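## Task

Take the roll of masking tape off the desk and set it down on the counter. If any carton on the desk lands on the floor, the attempt fails. Release the tape and pull the hand away afterwards. The robot must not fall or be left leaning. The tape must rest on the counter by itself, not held there by the robot.

## Robot and tools

Robot: a simulated Rainbow Robotics RB-Y1. It has a wheeled base (two drive wheels plus two rear casters, 0.66 m long, 0.58 m wide, front edge 0.10 m ahead of the wheel axle), a bending torso, a head with cameras, and two arms (left and right), each with a parallel gripper and a wrist camera. A loose object may occasionally get a small nudge from outside.

Frames: the base frame has its origin on the floor between the drive wheels, with x forward, y to the left and z up. Reported chest, left_hand and right_hand positions are in this frame. A hand point lies between its finger pads; the fingers point along the hand's -z and close along its x. Printed hand positions can be off, especially when the arm is stretched out. Odometry is the base frame as it was when the scene began. It comes only from wheel turns, so slipping shows up as movement. Heading is positive to the left, within -3.142 to 3.142.

Tool execute_actions: arguments "actions" (a list with exactly one action, or empty to just read state and images) and "cameras" (any of head_camera, left_wrist_camera, right_wrist_camera, or "all"; null or omitted means all, [] means none). An action can hold:
- "base": one command only, an offset from where the base currently is. {"translate_m": d} drives straight d metres, forward positive, -3 to 3. {"rotate_rad": d} spins in place d radians, left (counter-clockwise seen from above) positive, -3.2 to 3.2. The base cannot move sideways. Moves that would need more than 8.667 s are refused.
- "joints": a dictionary of absolute targets by joint name, in radians, except the grippers, which are in metres. Ranges: torso_squat_rad 0 to 1.2 (more lowers a level chest); torso_shift_rad -0.3 to 0.6 (positive pushes the hips forward); torso_pitch_rad -0.2 to 1.4 (positive leans forward); torso_yaw_rad -1.5 to 1.5 (positive turns left). For each arm: shoulder_pitch -2.356 to 2.356 (0 hangs, negative raises it forward); left_shoulder_roll 0 to 3.141 and right_shoulder_roll -3.141 to 0 (both move the arm outward); shoulder_yaw -2.094 to 2.094; elbow -2.617 to 0.01 (0 straight, negative bends); forearm_roll -3.141 to 3.141; wrist_pitch -1.57 to 1.919 (negative tilts the hand forward); hand_roll -2.705 to 2.705; gripper_m 0 to 0.1 (pad gap). For yaw and roll joints positive means left/counter-clockwise on both arms. head_pan_rad -0.523 to 0.523 (left positive, relative to the chest), head_tilt_rad -0.35 to 1.57 (positive looks down). Joints count as reached within 0.02 rad, grippers within 0.004 m.
- "speeds": caps for this action: translate_m 0.05 to 0.4 m/s, rotate_rad 0.1 to 1.509 rad/s.
- "min_time_s": 0.1 to 8, the shortest duration for each arm and head move.
All parts of an action start at once. A joint or base you omit may still be driving to its earlier target. An unknown key or out-of-range value rejects the whole call with no motion. An action can run at most 15 s.

Torso combined limits: squat+shift <= 1.52; squat-shift+pitch <= 1.57; shift+0.5*pitch-0.4*squat <= 0.7; shift+0.3*pitch-0.5*squat <= 0.39. Violating one leaves the commanded torso joints short and "off_target".

Tool wait: "seconds" 0 to 10; nothing new is commanded, then state and images come back. Tool zoom_image: "camera" plus "region" [x0, y0, x1, y1] in pixels of that camera's most recent full image, origin top-left, at most 504 by 504. Head images are 896x504, wrist images 644x364. Tool finished_scene: "scene" 1 or 2; it is final and reports success, then gives the next task.

Results: joint_positions, hand and chest positions, base_odometry, base_status and joint_status, on_its_own (what this call left alone; "held at" is a held target, not a position), and a "pictures" line listing camera order. Status words: "done" (for the base, the wheels turned the full amount even if slipping); "off_target" (stopped short, may still push); "limit_stop_at_<name>"; "contact_stop" (torso or arm met strong resistance or too much weight); "time_out"; "stopped_with_arm"; "limit_stop_at_own_body" (self-collision guard tripped before touching; move the arm and torso apart). After contact_stop, time_out or stopped_with_arm, the whole group (torso, left arm, or right arm) halts and forgets its targets. "joint command not followed" with a "cause:" line means an arm's targets were withheld by the collision check (gripper targets still run); follow the cause's advice. If a stop is reported, the rest of that reply's motion calls are skipped. After a stop, first back the arm off in a separate action, then the torso. Special case: if both hands hold one object and the torso stops on contact right away with nothing in the way, resend every arm joint at its current reading, then retry the torso.

Gripping: command a gap at least 0.005 m narrower than the object; "off_target" on the gripper is then expected.

Avoid: arms striking or squeezing each other (fingers included), which can end the run; contact torque reaching joint limits (elbow 31.6 N m, wrist joints 22, shoulders 61.6), which freezes the robot for 10 s; overheated motors while holding loads (MOTOR HOT warning at 65 °C, brakes at 80 °C); more than about 3 kg per arm; heavy loads held far forward, which can tip the robot; driving into furniture, since the base does not stop and may keep pushing or slide, and the bent leg can protrude ahead of the base; knocking cartons or dropping items. The robot holds its last command while you reason. Cameras carry small calibration errors, larger on the wrist cameras at full reach.

Each tool is called after "Call:" as name(argument=value, ...), one argument or row to a line, values as JSON.

## Session

I'll start by looking at the current state and camera images.

Call:
execute_actions(
  actions=[],
)

Scene clock: 0.00 s.
base_odometry: x=+0.000 y=+0.000 heading=+0.000 (m, m, rad; odometry frame)
base_status: not commanded
joint_positions: torso_squat_rad=+0.350 torso_shift_rad=+0.000 torso_pitch_rad=+0.001 torso_yaw_rad=+0.001 left_shoulder_pitch_rad=+0.022 left_shoulder_roll_rad=+0.022 left_shoulder_yaw_rad=+0.048 left_elbow_rad=-0.289 left_forearm_roll_rad=+0.009 left_wrist_pitch_rad=+0.032 left_hand_roll_rad=-0.015 left_gripper_m=+0.100 right_shoulder_pitch_rad=-0.001 right_shoulder_roll_rad=-0.012 right_shoulder_yaw_rad=+0.029 right_elbow_rad=-0.222 right_forearm_roll_rad=-0.027 right_wrist_pitch_rad=+0.002 right_hand_roll_rad=+0.013 right_gripper_m=+0.100 head_pan_rad=-0.001 head_tilt_rad=+0.400
joint_status: not commanded
chest: x=-0.2275 y=-0.0002 z=+1.2475 quat_wxyz=(+1.000, +0.000, +0.001, +0.000) (m; base frame)
left_hand: x=-0.1116 y=+0.2439 z=+0.5720 quat_wxyz=(+0.993, +0.015, -0.118, +0.024) (m; base frame)
right_hand: x=-0.1204 y=-0.2258 z=+0.5699 quat_wxyz=(+0.994, -0.003, -0.109, +0.009) (m; base frame)
pictures: head_camera, left_wrist_camera, right_wrist_camera
Images, in order (width x height): head_camera 896x504, left_wrist_camera 644x364, right_wrist_camera 644x364.

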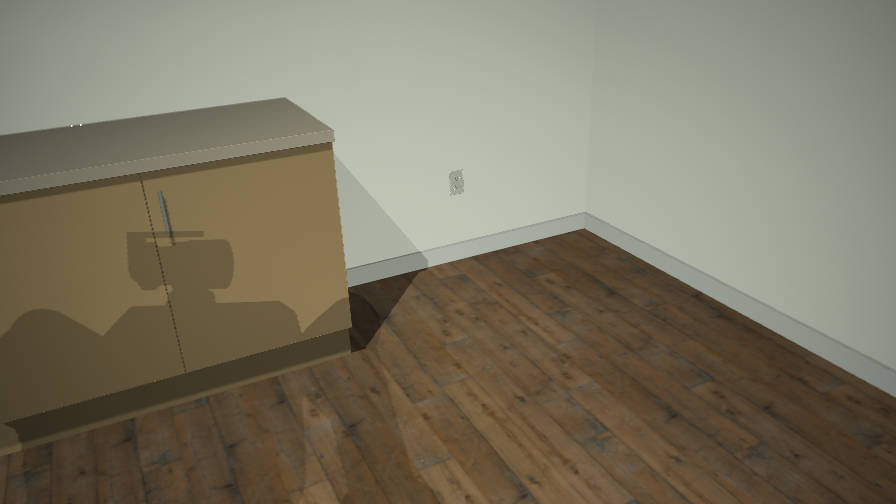

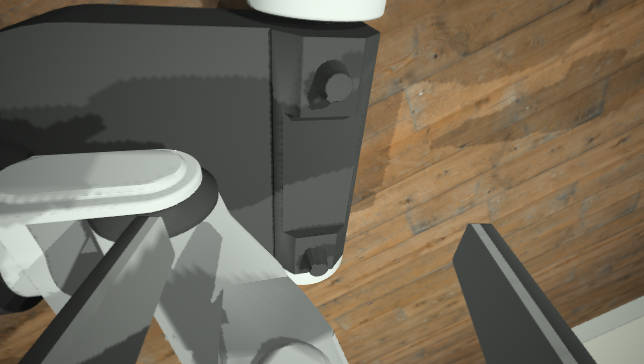

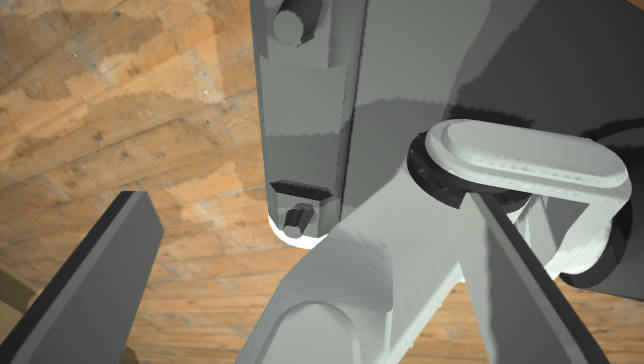

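The counter is ahead and to the left, but I can't see the desk yet, so I'll look around for it.

Call:
execute_actions(
  actions=[
    {"joints": {"head_pan_rad": 0.52, "head_tilt_rad": 0.3}},
  ],
  cameras=["head_camera"],
)

Scene clock: 3.90 s.
base_odometry: x=+0.000 y=+0.000 heading=+0.000 (m, m, rad; odometry frame)
base_status: not commanded
joint_positions: torso_squat_rad=+0.350 torso_shift_rad=+0.000 torso_pitch_rad=+0.001 torso_yaw_rad=+0.001 left_shoulder_pitch_rad=+0.022 left_shoulder_roll_rad=+0.022 left_shoulder_yaw_rad=+0.048 left_elbow_rad=-0.289 left_forearm_roll_rad=+0.009 left_wrist_pitch_rad=+0.032 left_hand_roll_rad=-0.015 left_gripper_m=+0.100 right_shoulder_pitch_rad=-0.001 right_shoulder_roll_rad=-0.012 right_shoulder_yaw_rad=+0.029 right_elbow_rad=-0.222 right_forearm_roll_rad=-0.027 right_wrist_pitch_rad=+0.002 right_hand_roll_rad=+0.013 right_gripper_m=+0.100 head_pan_rad=+0.520 head_tilt_rad=+0.300
joint_status: all done
chest: x=-0.2275 y=-0.0002 z=+1.2475 quat_wxyz=(+1.000, +0.000, +0.001, +0.000) (m; base frame)
left_hand: x=-0.1116 y=+0.2439 z=+0.5720 quat_wxyz=(+0.993, +0.015, -0.118, +0.024) (m; base frame)
right_hand: x=-0.1204 y=-0.2258 z=+0.5699 quat_wxyz=(+0.994, -0.003, -0.109, +0.009) (m; base frame)
pictures: head_camera
camera_calibration (this result's frames):
head_camera: T_world_to_cam=[[0.513838, -0.856927, -0.0405715, 0.165945], [-0.30769, -0.139941, -0.941139, 1.359], [0.80081, 0.496077, -0.335576, 0.598155], [0, 0, 0, 1]] pos_world=[-0.146125, 0.0356534, 1.48647]
Images, in order (width x height): head_camera 896x504.

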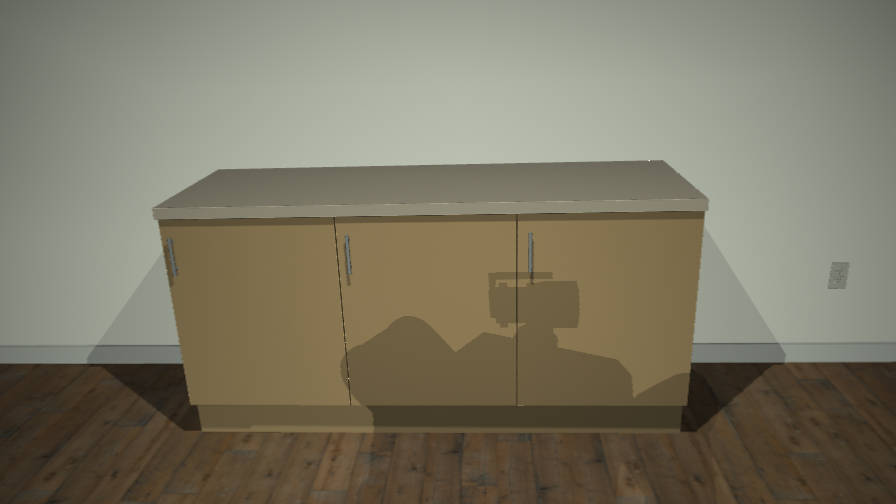

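The counter sits about 0.5 rad to the left. Next I'll check the right side for the desk.

Call:
execute_actions(
  actions=[
    {"joints": {"head_pan_rad": -0.52, "head_tilt_rad": 0.3}},
  ],
  cameras=["head_camera"],
)

Scene clock: 8.50 s.
base_odometry: x=+0.000 y=+0.000 heading=+0.000 (m, m, rad; odometry frame)
base_status: not commanded
joint_positions: torso_squat_rad=+0.350 torso_shift_rad=+0.000 torso_pitch_rad=+0.001 torso_yaw_rad=+0.001 left_shoulder_pitch_rad=+0.022 left_shoulder_roll_rad=+0.022 left_shoulder_yaw_rad=+0.048 left_elbow_rad=-0.289 left_forearm_roll_rad=+0.009 left_wrist_pitch_rad=+0.032 left_hand_roll_rad=-0.015 left_gripper_m=+0.100 right_shoulder_pitch_rad=-0.001 right_shoulder_roll_rad=-0.012 right_shoulder_yaw_rad=+0.029 right_elbow_rad=-0.222 right_forearm_roll_rad=-0.027 right_wrist_pitch_rad=+0.002 right_hand_roll_rad=+0.013 right_gripper_m=+0.100 head_pan_rad=-0.520 head_tilt_rad=+0.300
joint_status: all done
chest: x=-0.2275 y=-0.0002 z=+1.2475 quat_wxyz=(+1.000, +0.000, +0.001, +0.000) (m; base frame)
left_hand: x=-0.1116 y=+0.2439 z=+0.5720 quat_wxyz=(+0.993, +0.015, -0.118, +0.024) (m; base frame)
right_hand: x=-0.1204 y=-0.2258 z=+0.5699 quat_wxyz=(+0.994, -0.003, -0.109, +0.009) (m; base frame)
pictures: head_camera
camera_calibration (this result's frames):
head_camera: T_world_to_cam=[[-0.478853, -0.877013, -0.0393496, -0.0396264], [-0.277103, 0.193527, -0.941149, 1.36537], [0.833015, -0.439768, -0.335694, 0.604724], [0, 0, 0, 1]] pos_world=[-0.14437, -0.0330506, 1.48646]
Images, in order (width x height): head_camera 896x504.

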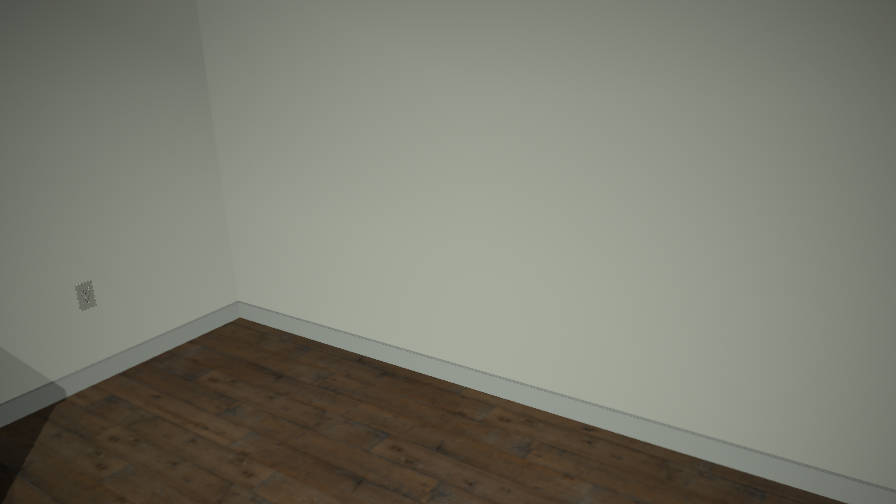

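Nothing is there either, so the desk is probably behind the robot. I'll turn around.

Call:
execute_actions(
  actions=[
    {"base": {"rotate_rad": 3.14}, "joints": {"head_pan_rad": 0.0, "head_tilt_rad": 0.3}},
  ],
  cameras=["head_camera"],
)

Scene clock: 19.87 s.
base_odometry: x=+0.000 y=+0.000 heading=+3.139 (m, m, rad; odometry frame)
base_status: done
joint_positions: torso_squat_rad=+0.350 torso_shift_rad=+0.000 torso_pitch_rad=+0.001 torso_yaw_rad=+0.001 left_shoulder_pitch_rad=+0.022 left_shoulder_roll_rad=+0.022 left_shoulder_yaw_rad=+0.048 left_elbow_rad=-0.289 left_forearm_roll_rad=+0.009 left_wrist_pitch_rad=+0.032 left_hand_roll_rad=-0.015 left_gripper_m=+0.100 right_shoulder_pitch_rad=-0.001 right_shoulder_roll_rad=-0.012 right_shoulder_yaw_rad=+0.029 right_elbow_rad=-0.222 right_forearm_roll_rad=-0.027 right_wrist_pitch_rad=+0.002 right_hand_roll_rad=+0.013 right_gripper_m=+0.100 head_pan_rad=+0.000 head_tilt_rad=+0.300
joint_status: all done
chest: x=-0.2276 y=-0.0002 z=+1.2475 quat_wxyz=(+1.000, +0.000, +0.001, +0.000) (m; base frame)
left_hand: x=-0.1116 y=+0.2439 z=+0.5720 quat_wxyz=(+0.993, +0.015, -0.118, +0.024) (m; base frame)
right_hand: x=-0.1205 y=-0.2258 z=+0.5699 quat_wxyz=(+0.994, -0.003, -0.109, +0.009) (m; base frame)
pictures: head_camera
camera_calibration (this result's frames):
head_camera: T_world_to_cam=[[0.0201251, -0.998998, -0.0399798, 0.0636918], [-0.336658, 0.0308815, -0.941121, 1.35303], [0.941412, 0.0323997, -0.335699, 0.627195], [0, 0, 0, 1]] pos_world=[-0.136221, 0.00152323, 1.48646]
Images, in order (width x height): head_camera 896x504.

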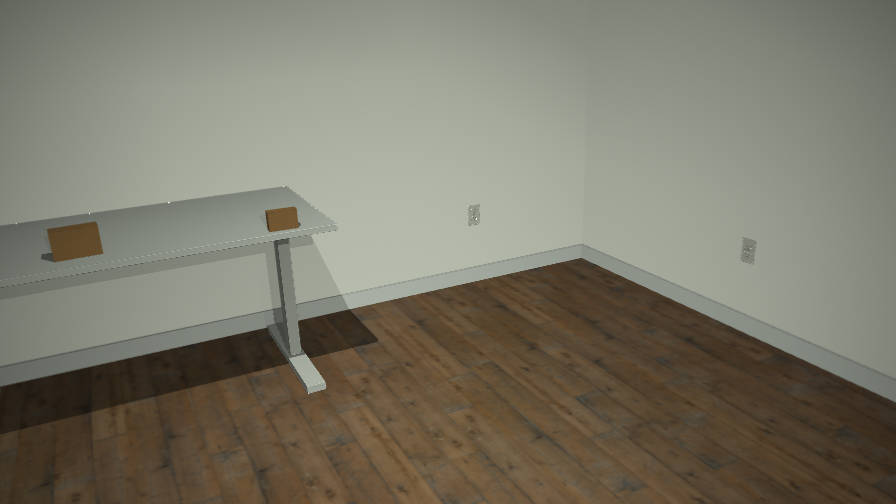

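I can see the desk now, on the left with cartons on it. I'll pan left to get the whole desk in view.

Call:
execute_actions(
  actions=[
    {"joints": {"head_pan_rad": 0.52, "head_tilt_rad": 0.3}},
  ],
  cameras=["head_camera"],
)

Scene clock: 23.20 s.
base_odometry: x=+0.000 y=+0.000 heading=+3.139 (m, m, rad; odometry frame)
base_status: not commanded
joint_positions: torso_squat_rad=+0.350 torso_shift_rad=+0.000 torso_pitch_rad=+0.001 torso_yaw_rad=+0.001 left_shoulder_pitch_rad=+0.022 left_shoulder_roll_rad=+0.022 left_shoulder_yaw_rad=+0.048 left_elbow_rad=-0.289 left_forearm_roll_rad=+0.009 left_wrist_pitch_rad=+0.032 left_hand_roll_rad=-0.015 left_gripper_m=+0.100 right_shoulder_pitch_rad=-0.001 right_shoulder_roll_rad=-0.012 right_shoulder_yaw_rad=+0.029 right_elbow_rad=-0.222 right_forearm_roll_rad=-0.027 right_wrist_pitch_rad=+0.002 right_hand_roll_rad=+0.013 right_gripper_m=+0.100 head_pan_rad=+0.520 head_tilt_rad=+0.300
joint_status: all done
chest: x=-0.2276 y=-0.0002 z=+1.2475 quat_wxyz=(+1.000, +0.000, +0.001, +0.000) (m; base frame)
left_hand: x=-0.1116 y=+0.2439 z=+0.5720 quat_wxyz=(+0.993, +0.015, -0.118, +0.024) (m; base frame)
right_hand: x=-0.1205 y=-0.2258 z=+0.5699 quat_wxyz=(+0.994, -0.003, -0.109, +0.009) (m; base frame)
pictures: head_camera
camera_calibration (this result's frames):
head_camera: T_world_to_cam=[[0.513842, -0.856927, -0.0405293, 0.165933], [-0.307602, -0.139935, -0.941169, 1.35903], [0.800842, 0.496079, -0.335497, 0.598137], [0, 0, 0, 1]] pos_world=[-0.146236, 0.035645, 1.48648]
Images, in order (width x height): head_camera 896x504.

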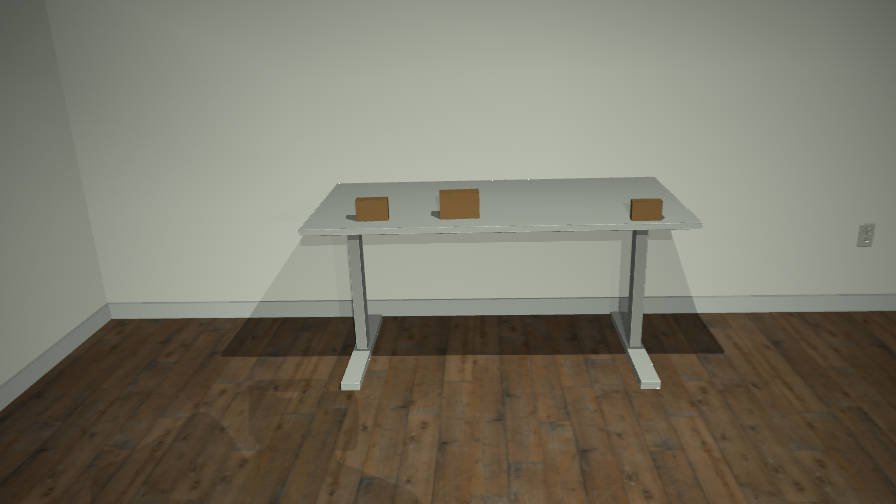

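There are three cartons on the desk. I'll zoom in to find the tape.

Call:
zoom_image(
  camera="head_camera",
  region=[280, 150, 720, 250],
)

Region (280, 150, 720, 250) of head_camera's 896x504 image, scaled by 1.145, with more detail than that image has; it fills the top 115 rows of this view, and the rest is white.

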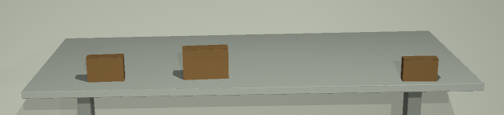

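Call:
zoom_image(
  camera="head_camera",
  region=[330, 170, 510, 240],
)

Region (330, 170, 510, 240) of head_camera's 896x504 image, scaled by 2.800, with more detail than that image has.

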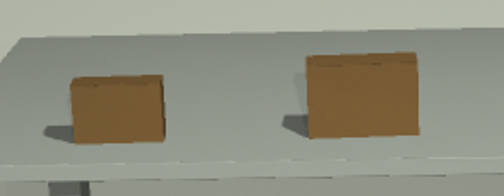

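The tape is probably hidden behind one of the cartons. I'll turn to face the desk squarely and then move closer.

Call:
execute_actions(
  actions=[
    {"base": {"rotate_rad": 0.48}, "joints": {"head_pan_rad": 0.0, "head_tilt_rad": 0.4}},
  ],
  cameras=["head_camera"],
)

Call:
execute_actions(
  actions=[
    {"base": {"translate_m": 1.5}},
  ],
  cameras=["head_camera"],
)

Scene clock: 49.53 s.
base_odometry: x=+0.000 y=+0.000 heading=-2.664 (m, m, rad; odometry frame)
base_status: done
joint_positions: torso_squat_rad=+0.350 torso_shift_rad=+0.000 torso_pitch_rad=+0.001 torso_yaw_rad=+0.001 left_shoulder_pitch_rad=+0.022 left_shoulder_roll_rad=+0.022 left_shoulder_yaw_rad=+0.048 left_elbow_rad=-0.289 left_forearm_roll_rad=+0.009 left_wrist_pitch_rad=+0.032 left_hand_roll_rad=-0.015 left_gripper_m=+0.100 right_shoulder_pitch_rad=-0.001 right_shoulder_roll_rad=-0.012 right_shoulder_yaw_rad=+0.029 right_elbow_rad=-0.222 right_forearm_roll_rad=-0.027 right_wrist_pitch_rad=+0.002 right_hand_roll_rad=+0.013 right_gripper_m=+0.100 head_pan_rad=+0.000 head_tilt_rad=+0.400
joint_status: all done
chest: x=-0.2276 y=-0.0002 z=+1.2475 quat_wxyz=(+1.000, +0.000, +0.001, +0.000) (m; base frame)
left_hand: x=-0.1116 y=+0.2439 z=+0.5720 quat_wxyz=(+0.993, +0.015, -0.118, +0.024) (m; base frame)
right_hand: x=-0.1204 y=-0.2258 z=+0.5699 quat_wxyz=(+0.994, -0.003, -0.109, +0.009) (m; base frame)
pictures: head_camera
camera_calibration (this result's frames):
head_camera: T_world_to_cam=[[0.0161331, -0.998999, -0.0417141, 0.0653685], [-0.428872, 0.030773, -0.902841, 1.27869], [0.903221, 0.0324556, -0.427946, 0.752877], [0, 0, 0, 1]] pos_world=[-0.132678, 0.00151909, 1.47937]
Images, in order (width x height): head_camera 896x504.

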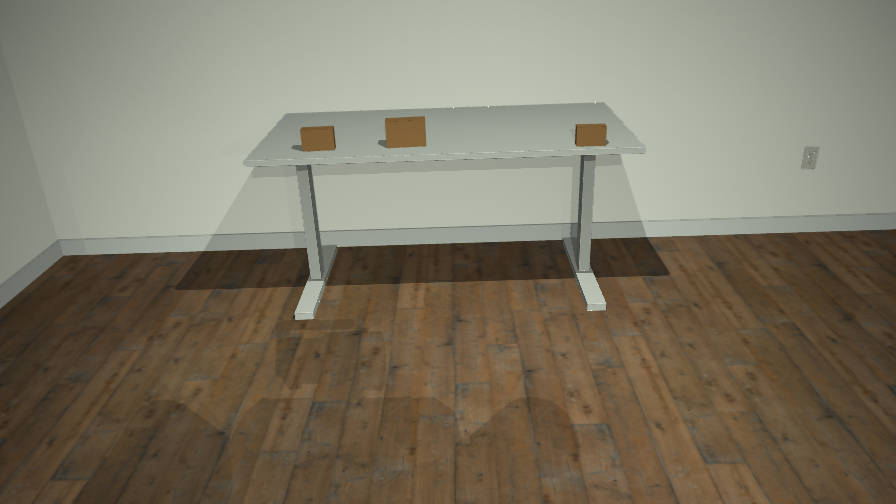

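Scene clock: 54.80 s.
base_odometry: x=-1.332 y=-0.690 heading=-2.664 (m, m, rad; odometry frame)
base_status: done
joint_positions: torso_squat_rad=+0.350 torso_shift_rad=+0.000 torso_pitch_rad=+0.001 torso_yaw_rad=+0.001 left_shoulder_pitch_rad=+0.022 left_shoulder_roll_rad=+0.022 left_shoulder_yaw_rad=+0.048 left_elbow_rad=-0.289 left_forearm_roll_rad=+0.009 left_wrist_pitch_rad=+0.032 left_hand_roll_rad=-0.015 left_gripper_m=+0.100 right_shoulder_pitch_rad=-0.001 right_shoulder_roll_rad=-0.012 right_shoulder_yaw_rad=+0.029 right_elbow_rad=-0.222 right_forearm_roll_rad=-0.027 right_wrist_pitch_rad=+0.002 right_hand_roll_rad=+0.013 right_gripper_m=+0.100 head_pan_rad=+0.000 head_tilt_rad=+0.400
joint_status: not commanded
chest: x=-0.2275 y=-0.0002 z=+1.2475 quat_wxyz=(+1.000, +0.000, +0.001, +0.000) (m; base frame)
left_hand: x=-0.1115 y=+0.2439 z=+0.5720 quat_wxyz=(+0.993, +0.015, -0.118, +0.024) (m; base frame)
right_hand: x=-0.1204 y=-0.2258 z=+0.5699 quat_wxyz=(+0.994, -0.003, -0.109, +0.009) (m; base frame)
pictures: head_camera
camera_calibration (this result's frames):
head_camera: T_world_to_cam=[[0.016126, -0.998999, -0.0417172, 0.0653685], [-0.429027, 0.0307732, -0.902767, 1.27863], [0.903148, 0.0324558, -0.428101, 0.752927], [0, 0, 0, 1]] pos_world=[-0.132493, 0.00151885, 1.47936]
Images, in order (width x height): head_camera 896x504.

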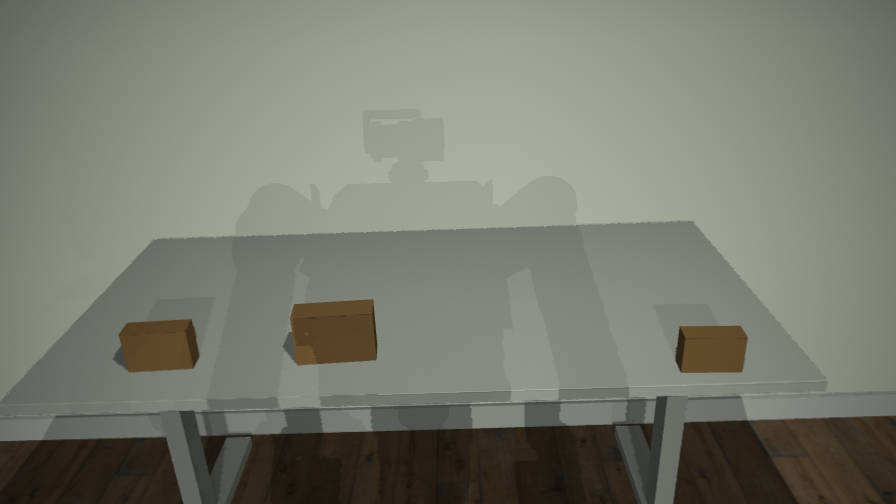

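I still can't see the tape. I'll drive closer and stand taller so the camera looks down behind the cartons more steeply.

Call:
execute_actions(
  actions=[
    {"base": {"translate_m": 0.4}, "joints": {"torso_squat_rad": 0.0, "torso_pitch_rad": 0.35, "head_tilt_rad": 0.75}},
  ],
  cameras=["head_camera"],
)

Scene clock: 72.50 s.
base_odometry: x=-1.687 y=-0.874 heading=-2.663 (m, m, rad; odometry frame)
base_status: done
joint_positions: torso_squat_rad=+0.000 torso_shift_rad=+0.000 torso_pitch_rad=+0.350 torso_yaw_rad=+0.001 left_shoulder_pitch_rad=+0.022 left_shoulder_roll_rad=+0.022 left_shoulder_yaw_rad=+0.048 left_elbow_rad=-0.289 left_forearm_roll_rad=+0.009 left_wrist_pitch_rad=+0.032 left_hand_roll_rad=-0.015 left_gripper_m=+0.100 right_shoulder_pitch_rad=-0.001 right_shoulder_roll_rad=-0.012 right_shoulder_yaw_rad=+0.029 right_elbow_rad=-0.222 right_forearm_roll_rad=-0.027 right_wrist_pitch_rad=+0.002 right_hand_roll_rad=+0.013 right_gripper_m=+0.100 head_pan_rad=+0.000 head_tilt_rad=+0.750
joint_status: all done
chest: x=-0.1217 y=-0.0003 z=+1.2711 quat_wxyz=(+0.985, +0.000, +0.174, +0.000) (m; base frame)
left_hand: x=-0.2437 y=+0.2439 z=+0.5967 quat_wxyz=(+0.998, +0.019, +0.057, +0.021) (m; base frame)
right_hand: x=-0.2527 y=-0.2258 z=+0.5977 quat_wxyz=(+0.998, -0.002, +0.065, +0.009) (m; base frame)
pictures: head_camera
camera_calibration (this result's frames):
head_camera: T_world_to_cam=[[-0.0141949, -0.999014, -0.0420599, 0.062261], [-0.909316, 0.0303922, -0.414994, 0.632826], [0.415863, 0.032355, -0.908851, 1.28052], [0, 0, 0, 1]] pos_world=[0.0438002, 0.00153531, 1.42904]
Images, in order (width x height): head_camera 896x504.

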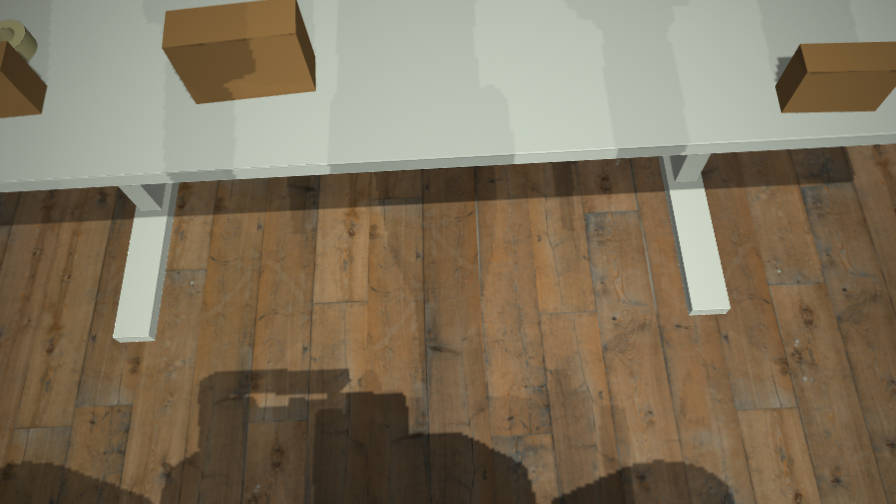

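The tape is just visible at the top-left corner, behind the left carton. I'll pan the head that way for a proper look.

Call:
execute_actions(
  actions=[
    {"joints": {"head_pan_rad": 0.4, "head_tilt_rad": 0.55}},
  ],
  cameras=["head_camera"],
)

Scene clock: 76.10 s.
base_odometry: x=-1.687 y=-0.874 heading=-2.663 (m, m, rad; odometry frame)
base_status: not commanded
joint_positions: torso_squat_rad=+0.000 torso_shift_rad=+0.000 torso_pitch_rad=+0.350 torso_yaw_rad=+0.001 left_shoulder_pitch_rad=+0.022 left_shoulder_roll_rad=+0.022 left_shoulder_yaw_rad=+0.048 left_elbow_rad=-0.289 left_forearm_roll_rad=+0.009 left_wrist_pitch_rad=+0.032 left_hand_roll_rad=-0.015 left_gripper_m=+0.100 right_shoulder_pitch_rad=-0.001 right_shoulder_roll_rad=-0.012 right_shoulder_yaw_rad=+0.029 right_elbow_rad=-0.222 right_forearm_roll_rad=-0.027 right_wrist_pitch_rad=+0.002 right_hand_roll_rad=+0.013 right_gripper_m=+0.100 head_pan_rad=+0.400 head_tilt_rad=+0.550
joint_status: all done
chest: x=-0.1217 y=-0.0003 z=+1.2711 quat_wxyz=(+0.985, +0.000, +0.174, +0.000) (m; base frame)
left_hand: x=-0.2437 y=+0.2439 z=+0.5967 quat_wxyz=(+0.998, +0.019, +0.057, +0.021) (m; base frame)
right_hand: x=-0.2527 y=-0.2258 z=+0.5977 quat_wxyz=(+0.998, -0.002, +0.065, +0.009) (m; base frame)
pictures: head_camera
camera_calibration (this result's frames):
head_camera: T_world_to_cam=[[0.358958, -0.916332, -0.177439, 0.270855], [-0.778577, -0.189125, -0.598372, 0.903159], [0.514749, 0.352941, -0.781323, 1.09871], [0, 0, 0, 1]] pos_world=[0.0403951, 0.0312261, 1.44693]
Images, in order (width x height): head_camera 896x504.

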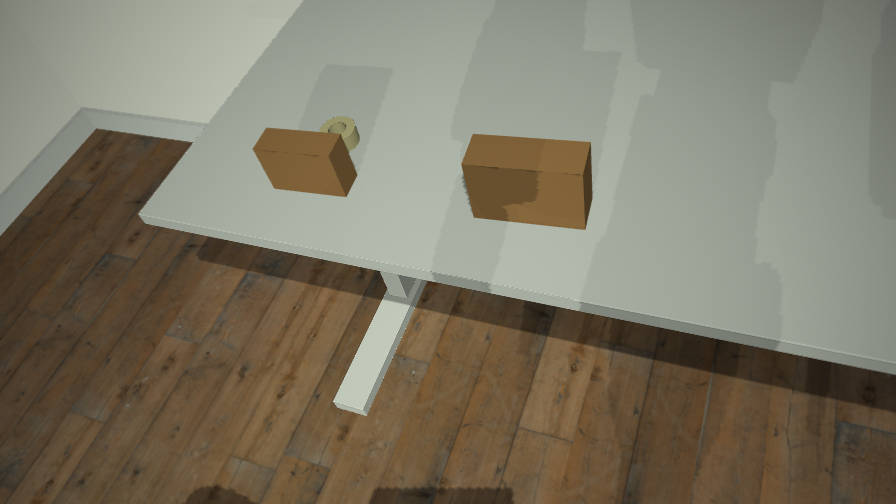

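Call:
zoom_image(
  camera="head_camera",
  region=[230, 90, 390, 210],
)

Region (230, 90, 390, 210) of head_camera's 896x504 image, scaled by 3.150, with more detail than that image has; it fills the top 378 rows of this view, and the rest is white.

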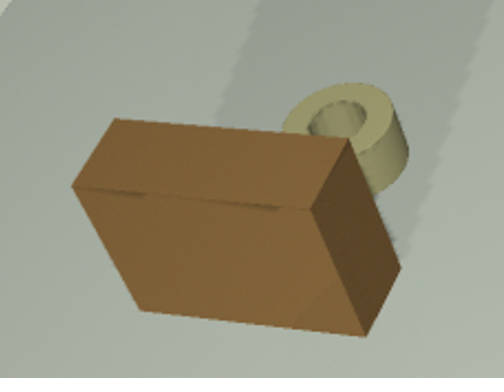

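The tape roll lies flat just behind the left carton, with a gap of roughly 2 cm. Estimated positions in the base frame:

| Item | Estimate |
|---|---|
| Desk top | about 0.70 m high, front edge at x ≈ 0.50 m |
| Left carton | about 0.13 m wide, 0.04 m deep and 0.09 m tall |
| Tape | centre near (0.69, 0.61), diameter about 0.06 m |

My plan:
1. Raise the left arm above carton height while the robot is still clear of the desk.
2. Point the hand straight down, with the fingers closing parallel to the carton's face so neither finger goes between the tape and the carton.
3. Turn and drive in, then lower the hand vertically by squatting.

Call:
execute_actions(
  actions=[
    {"base": {"rotate_rad": 0.48}, "joints": {"torso_pitch_rad": 0.5, "left_shoulder_pitch_rad": -1.3, "left_shoulder_roll_rad": 0.0, "left_shoulder_yaw_rad": 0.0, "left_elbow_rad": -0.9, "left_forearm_roll_rad": 0.0, "left_wrist_pitch_rad": 1.7, "left_hand_roll_rad": 1.13, "left_gripper_m": 0.1, "head_pan_rad": 0.2, "head_tilt_rad": 0.5}},
  ],
)

Scene clock: 198.40 s.
base_odometry: x=-1.687 y=-0.874 heading=-2.184 (m, m, rad; odometry frame)
base_status: done
joint_positions: torso_squat_rad=+0.000 torso_shift_rad=+0.000 torso_pitch_rad=+0.500 torso_yaw_rad=+0.001 left_shoulder_pitch_rad=-1.300 left_shoulder_roll_rad=+0.000 left_shoulder_yaw_rad=+0.000 left_elbow_rad=-0.900 left_forearm_roll_rad=+0.000 left_wrist_pitch_rad=+1.700 left_hand_roll_rad=+1.130 left_gripper_m=+0.100 right_shoulder_pitch_rad=-0.001 right_shoulder_roll_rad=-0.012 right_shoulder_yaw_rad=+0.029 right_elbow_rad=-0.222 right_forearm_roll_rad=-0.027 right_wrist_pitch_rad=+0.002 right_hand_roll_rad=+0.013 right_gripper_m=+0.100 head_pan_rad=+0.200 head_tilt_rad=+0.500
joint_status: all done
chest: x=-0.0796 y=-0.0002 z=+1.2521 quat_wxyz=(+0.969, +0.000, +0.247, +0.001) (m; base frame)
left_hand: x=+0.3781 y=+0.0589 z=+0.8925 quat_wxyz=(+0.935, +0.042, +0.008, +0.351) (m; base frame)
right_hand: x=-0.3096 y=-0.2258 z=+0.6058 quat_wxyz=(+0.990, -0.001, +0.139, +0.009) (m; base frame)
pictures: head_camera, left_wrist_camera, right_wrist_camera
camera_calibration (this result's frames):
head_camera: T_world_to_cam=[[0.163966, -0.976696, -0.13849, 0.192127], [-0.859464, -0.0725333, -0.506025, 0.807526], [0.484187, 0.201998, -0.851328, 1.1371], [0, 0, 0, 1]] pos_world=[0.111968, 0.0165304, 1.40328]
left_wrist_camera: T_world_to_cam=[[0.725088, 0.688007, 0.0298869, -0.344825], [0.572524, -0.626363, 0.529042, -0.609028], [0.382705, -0.366491, -0.848069, 0.718174], [0, 0, 0, 1]] pos_world=[0.323863, 0.118974, 0.941568]
right_wrist_camera: T_world_to_cam=[[-0.955554, -0.0331198, 0.292948, -0.482841], [0.172163, 0.74395, 0.645677, -0.141552], [-0.239324, 0.667414, -0.705182, 0.593008], [0, 0, 0, 1]] pos_world=[-0.29509, -0.306466, 0.651024]
Images, in order (width x height): head_camera 896x504, left_wrist_camera 644x364, right_wrist_camera 644x364.

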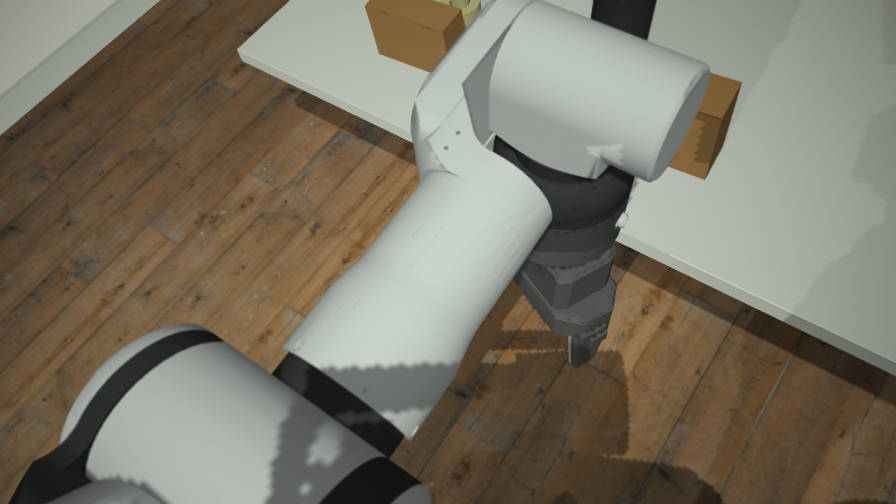

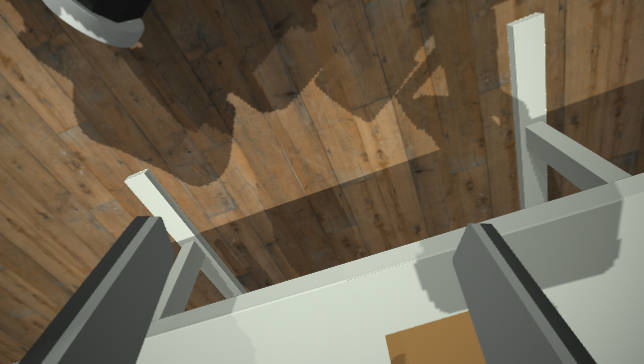

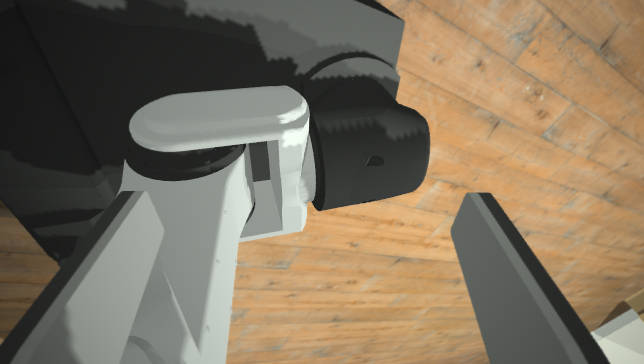

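The hand swung inward compared with my planar estimate, so the shoulder-pitch axis must be tilted by about 20°. With that tilt added, my model reproduces the reported hand position to within a millimetre.

Using the corrected model, I'll fix the wrist so the hand points exactly straight down. I'll also turn the base a little more so the tape lines up with the hand.

Call:
execute_actions(
  actions=[
    {"base": {"rotate_rad": 0.198}, "joints": {"left_forearm_roll_rad": 0.049, "left_wrist_pitch_rad": 1.63, "left_hand_roll_rad": 1.351, "head_pan_rad": 0.1, "head_tilt_rad": 0.35}},
  ],
  cameras=["head_camera"],
)

Scene clock: 300.77 s.
base_odometry: x=-1.687 y=-0.874 heading=-1.986 (m, m, rad; odometry frame)
base_status: done
joint_positions: torso_squat_rad=+0.000 torso_shift_rad=+0.000 torso_pitch_rad=+0.500 torso_yaw_rad=+0.001 left_shoulder_pitch_rad=-1.300 left_shoulder_roll_rad=+0.000 left_shoulder_yaw_rad=+0.000 left_elbow_rad=-0.900 left_forearm_roll_rad=+0.049 left_wrist_pitch_rad=+1.630 left_hand_roll_rad=+1.351 left_gripper_m=+0.100 right_shoulder_pitch_rad=-0.001 right_shoulder_roll_rad=-0.012 right_shoulder_yaw_rad=+0.029 right_elbow_rad=-0.222 right_forearm_roll_rad=-0.027 right_wrist_pitch_rad=+0.002 right_hand_roll_rad=+0.013 right_gripper_m=+0.100 head_pan_rad=+0.100 head_tilt_rad=+0.350
joint_status: all done
chest: x=-0.0796 y=-0.0002 z=+1.2521 quat_wxyz=(+0.969, +0.000, +0.247, +0.001) (m; base frame)
left_hand: x=+0.3883 y=+0.0422 z=+0.8916 quat_wxyz=(+0.893, +0.000, +0.000, +0.451) (m; base frame)
right_hand: x=-0.3096 y=-0.2258 z=+0.6058 quat_wxyz=(+0.990, -0.001, +0.139, +0.009) (m; base frame)
pictures: head_camera
camera_calibration (this result's frames):
head_camera: T_world_to_cam=[[0.083985, -0.992175, -0.0923869, 0.129638], [-0.779175, -0.00759391, -0.626761, 0.975777], [0.621155, 0.124624, -0.773715, 1.02222], [0, 0, 0, 1]] pos_world=[0.114457, 0.00864024, 1.41446]
Images, in order (width x height): head_camera 896x504.

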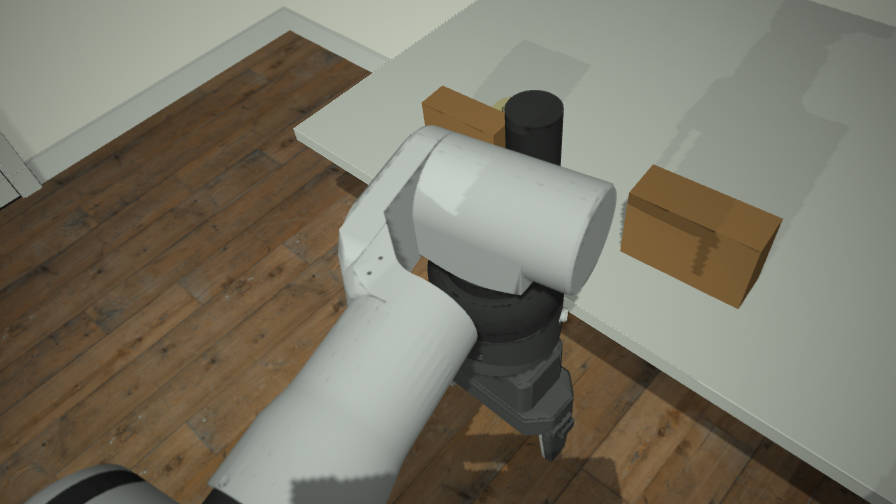

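The hand is now exactly vertical, with a pure yaw of 0.935 rad as predicted. Next I'll drive most of the way forward and use the wrist camera to refine the alignment.

Call:
execute_actions(
  actions=[
    {"base": {"translate_m": 0.42}},
  ],
  cameras=["head_camera", "left_wrist_camera"],
)

Scene clock: 307.63 s.
base_odometry: x=-1.856 y=-1.258 heading=-1.986 (m, m, rad; odometry frame)
base_status: done
joint_positions: torso_squat_rad=+0.000 torso_shift_rad=+0.000 torso_pitch_rad=+0.500 torso_yaw_rad=+0.001 left_shoulder_pitch_rad=-1.300 left_shoulder_roll_rad=+0.000 left_shoulder_yaw_rad=+0.000 left_elbow_rad=-0.900 left_forearm_roll_rad=+0.049 left_wrist_pitch_rad=+1.630 left_hand_roll_rad=+1.351 left_gripper_m=+0.100 right_shoulder_pitch_rad=-0.001 right_shoulder_roll_rad=-0.012 right_shoulder_yaw_rad=+0.029 right_elbow_rad=-0.222 right_forearm_roll_rad=-0.027 right_wrist_pitch_rad=+0.002 right_hand_roll_rad=+0.013 right_gripper_m=+0.100 head_pan_rad=+0.100 head_tilt_rad=+0.350
joint_status: not commanded
chest: x=-0.0796 y=-0.0002 z=+1.2520 quat_wxyz=(+0.969, +0.000, +0.247, +0.001) (m; base frame)
left_hand: x=+0.3882 y=+0.0422 z=+0.8915 quat_wxyz=(+0.893, +0.000, +0.000, +0.451) (m; base frame)
right_hand: x=-0.3096 y=-0.2258 z=+0.6058 quat_wxyz=(+0.990, -0.001, +0.139, +0.009) (m; base frame)
pictures: head_camera, left_wrist_camera
camera_calibration (this result's frames):
head_camera: T_world_to_cam=[[0.0839764, -0.992175, -0.0923947, 0.129642], [-0.779231, -0.00759346, -0.626691, 0.975709], [0.621086, 0.124624, -0.773771, 1.02225], [0, 0, 0, 1]] pos_world=[0.114513, 0.00864008, 1.41443]
left_wrist_camera: T_world_to_cam=[[0.559245, 0.82892, 0.0117236, -0.266035], [0.66059, -0.454133, 0.597816, -0.727561], [0.500866, -0.326581, -0.801548, 0.618311], [0, 0, 0, 1]] pos_world=[0.319707, 0.0920408, 0.933673]
Images, in order (width x height): head_camera 896x504, left_wrist_camera 644x364.

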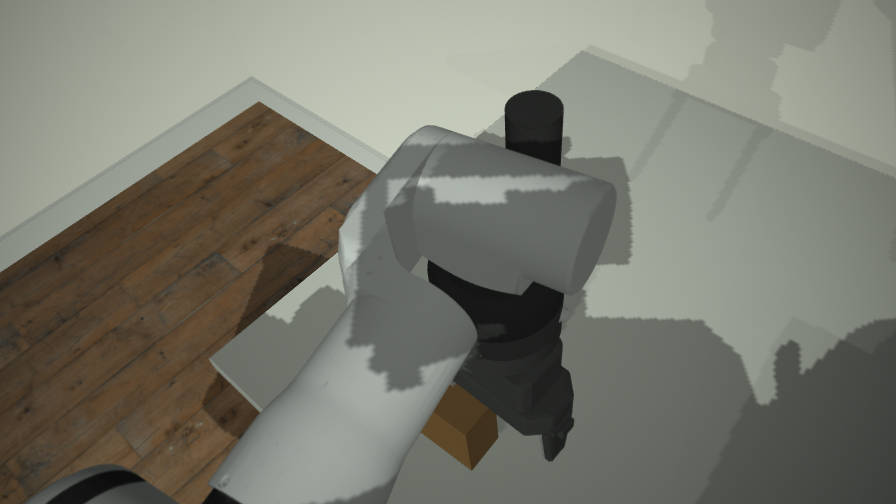

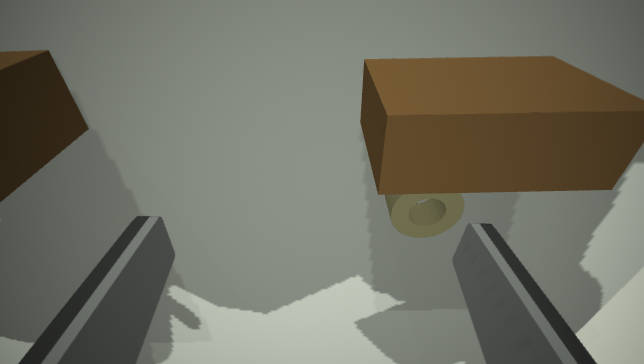

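Call:
zoom_image(
  camera="left_wrist_camera",
  region=[340, 40, 644, 260],
)

Region (340, 40, 644, 260) of left_wrist_camera's 644x364 image, scaled by 1.658, with more detail than that image has; it fills the top 365 rows of this view, and the rest is white.

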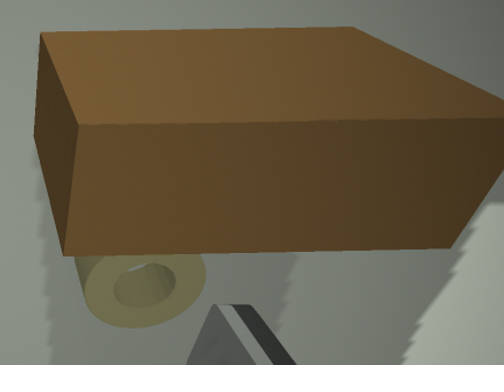

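I misread that image at first. The large face is the carton's **top**, because the vertical vanishing point lies above the image. Recomputed on that basis:

- **Carton:** its width comes out at 0.135 m, which matches the earlier estimate.
- **Tape:** centre at about (0.506, 0.066), diameter about 0.06 m.
- **Clearance:** the tape centre is about 0.053 m behind the carton's back face, enough room for a top-down grasp.

The wrist camera sits about 8.5 cm off the hand on the carton side. When I descend it would drop below the carton's top height directly over the carton. To avoid that, I'll rotate the hand 180° so the camera is on the far side. The fingers are symmetric, so the grasp is unchanged. I'll make the small base correction in the same action.

Call:
execute_actions(
  actions=[
    {"base": {"rotate_rad": 0.05}, "joints": {"left_hand_roll_rad": -1.79}},
  ],
  cameras=[],
)

Call:
execute_actions(
  actions=[
    {"base": {"translate_m": 0.12}, "speeds": {"translate_m": 0.15}},
  ],
  cameras=["head_camera", "left_wrist_camera"],
)

Scene clock: 371.40 s.
base_odometry: x=-1.856 y=-1.258 heading=-1.937 (m, m, rad; odometry frame)
base_status: done
joint_positions: torso_squat_rad=+0.000 torso_shift_rad=+0.000 torso_pitch_rad=+0.500 torso_yaw_rad=+0.001 left_shoulder_pitch_rad=-1.300 left_shoulder_roll_rad=+0.000 left_shoulder_yaw_rad=+0.000 left_elbow_rad=-0.900 left_forearm_roll_rad=+0.049 left_wrist_pitch_rad=+1.630 left_hand_roll_rad=-1.790 left_gripper_m=+0.100 right_shoulder_pitch_rad=-0.001 right_shoulder_roll_rad=-0.012 right_shoulder_yaw_rad=+0.029 right_elbow_rad=-0.222 right_forearm_roll_rad=-0.027 right_wrist_pitch_rad=+0.002 right_hand_roll_rad=+0.013 right_gripper_m=+0.100 head_pan_rad=+0.100 head_tilt_rad=+0.350
joint_status: all done
chest: x=-0.0796 y=-0.0002 z=+1.2521 quat_wxyz=(+0.969, +0.000, +0.247, +0.001) (m; base frame)
left_hand: x=+0.3882 y=+0.0422 z=+0.8915 quat_wxyz=(+0.451, +0.000, +0.000, -0.893) (m; base frame)
right_hand: x=-0.3096 y=-0.2258 z=+0.6058 quat_wxyz=(+0.990, -0.001, +0.139, +0.009) (m; base frame)
pictures: none
No camera images: the call's "cameras" was empty. Leave "cameras" out to get every camera's image.

Scene clock: 373.63 s.
base_odometry: x=-1.899 y=-1.370 heading=-1.936 (m, m, rad; odometry frame)
base_status: done
joint_positions: torso_squat_rad=+0.000 torso_shift_rad=+0.000 torso_pitch_rad=+0.500 torso_yaw_rad=+0.001 left_shoulder_pitch_rad=-1.300 left_shoulder_roll_rad=+0.000 left_shoulder_yaw_rad=+0.000 left_elbow_rad=-0.900 left_forearm_roll_rad=+0.049 left_wrist_pitch_rad=+1.630 left_hand_roll_rad=-1.790 left_gripper_m=+0.100 right_shoulder_pitch_rad=-0.001 right_shoulder_roll_rad=-0.012 right_shoulder_yaw_rad=+0.029 right_elbow_rad=-0.222 right_forearm_roll_rad=-0.027 right_wrist_pitch_rad=+0.002 right_hand_roll_rad=+0.013 right_gripper_m=+0.100 head_pan_rad=+0.100 head_tilt_rad=+0.350
joint_status: not commanded
chest: x=-0.0796 y=-0.0002 z=+1.2521 quat_wxyz=(+0.969, +0.000, +0.247, +0.000) (m; base frame)
left_hand: x=+0.3882 y=+0.0422 z=+0.8916 quat_wxyz=(+0.451, +0.000, +0.000, -0.893) (m; base frame)
right_hand: x=-0.3097 y=-0.2258 z=+0.6058 quat_wxyz=(+0.990, -0.001, +0.139, +0.009) (m; base frame)
pictures: head_camera, left_wrist_camera
camera_calibration (this result's frames):
head_camera: T_world_to_cam=[[0.0839798, -0.992176, -0.0923844, 0.129639], [-0.779201, -0.0075968, -0.626727, 0.975725], [0.621122, 0.124618, -0.773743, 1.02225], [0, 0, 0, 1]] pos_world=[0.114459, 0.00864626, 1.41445]
left_wrist_camera: T_world_to_cam=[[-0.558663, -0.82932, 0.0110884, 0.238484], [-0.661545, 0.453627, 0.597144, -0.252017], [-0.500254, 0.326267, -0.802057, 0.979871], [0, 0, 0, 1]] pos_world=[0.456696, -0.00759799, 0.933759]
Images, in order (width x height): head_camera 896x504, left_wrist_camera 644x364.

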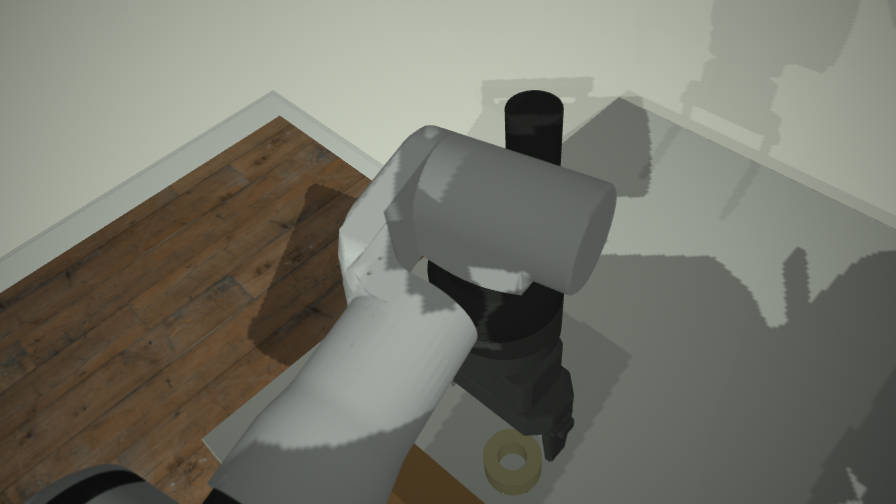

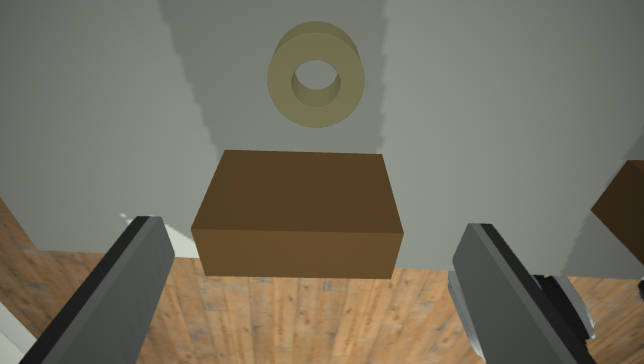

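Call:
zoom_image(
  camera="left_wrist_camera",
  region=[240, 0, 400, 160],
)

Region (240, 0, 400, 160) of left_wrist_camera's 644x364 image, scaled by 3.150, with more detail than that image has.

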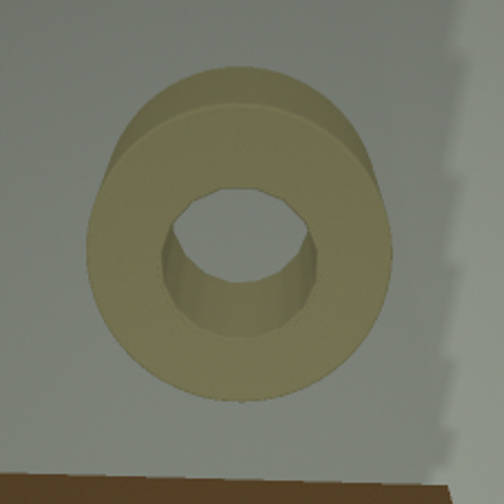

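The wrist camera now shows the tape clearly: diameter about 0.06 m, height about 0.035–0.04 m, top at z ≈ 0.735 m. The hand axis is centred along the closing direction but sits about 1.5 cm toward the carton.

I'll nudge forward slightly and then descend vertically with the torso squat, which keeps the hand orientation unchanged. I'll stop where the gripper pads are level with the tape.

Call:
execute_actions(
  actions=[
    {"base": {"translate_m": 0.013}, "joints": {"torso_squat_rad": 0.69}, "speeds": {"translate_m": 0.05}},
  ],
  cameras=["head_camera", "left_wrist_camera"],
)

Scene clock: 439.30 s.
base_odometry: x=-1.904 y=-1.382 heading=-1.936 (m, m, rad; odometry frame)
base_status: done
joint_positions: torso_squat_rad=+0.663 torso_shift_rad=-0.002 torso_pitch_rad=+0.495 torso_yaw_rad=+0.001 left_shoulder_pitch_rad=-1.304 left_shoulder_roll_rad=+0.000 left_shoulder_yaw_rad=+0.000 left_elbow_rad=-0.902 left_forearm_roll_rad=+0.049 left_wrist_pitch_rad=+1.630 left_hand_roll_rad=-1.790 left_gripper_m=+0.100 right_shoulder_pitch_rad=-0.001 right_shoulder_roll_rad=-0.012 right_shoulder_yaw_rad=+0.029 right_elbow_rad=-0.222 right_forearm_roll_rad=-0.027 right_wrist_pitch_rad=+0.002 right_hand_roll_rad=+0.013 right_gripper_m=+0.100 head_pan_rad=+0.100 head_tilt_rad=+0.350
joint_status: torso_squat_rad contact_stop (moved +0.663 of +0.690)
on_its_own: torso_squat_rad is held at +0.663, not at your +0.690, since a contact_stop
chest: x=-0.0822 y=-0.0002 z=+1.1045 quat_wxyz=(+0.970, +0.000, +0.245, +0.001) (m; base frame)
left_hand: x=+0.3894 y=+0.0413 z=+0.7489 quat_wxyz=(+0.450, +0.005, -0.003, -0.893) (m; base frame)
right_hand: x=-0.3087 y=-0.2258 z=+0.4569 quat_wxyz=(+0.991, -0.001, +0.137, +0.009) (m; base frame)
pictures: head_camera, left_wrist_camera
camera_calibration (this result's frames):
head_camera: T_world_to_cam=[[0.0846153, -0.99216, -0.0919713, 0.115882], [-0.775797, -0.00767646, -0.630936, 0.886132], [0.625284, 0.124738, -0.770364, 0.906253], [0, 0, 0, 1]] pos_world=[0.110988, 0.00873137, 1.2679]
left_wrist_camera: T_world_to_cam=[[-0.559735, -0.828646, 0.00650415, 0.243806], [-0.667485, 0.455497, 0.589056, -0.157308], [-0.491082, 0.325374, -0.808066, 0.867314], [0, 0, 0, 1]] pos_world=[0.457389, -0.00851924, 0.791924]
Images, in order (width x height): head_camera 896x504, left_wrist_camera 644x364.

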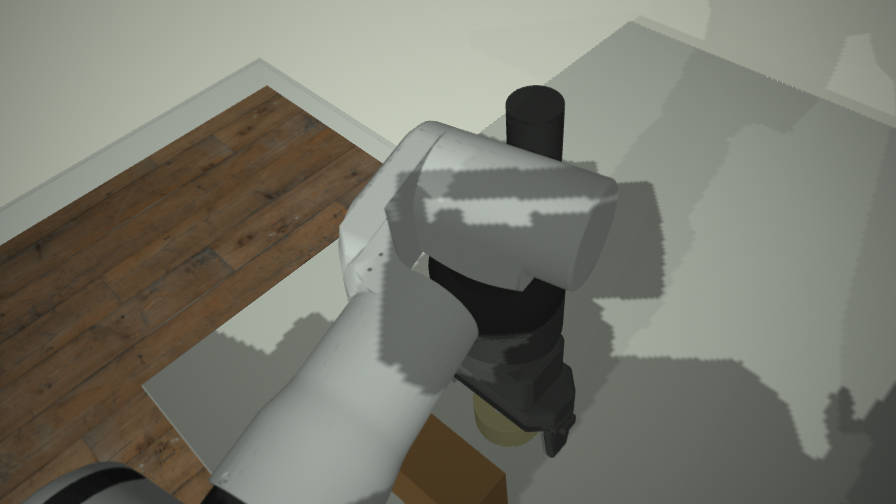

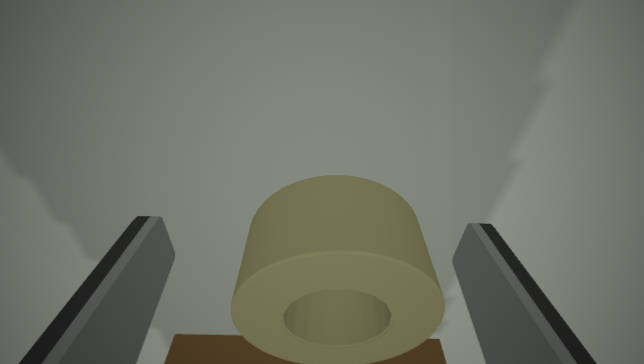

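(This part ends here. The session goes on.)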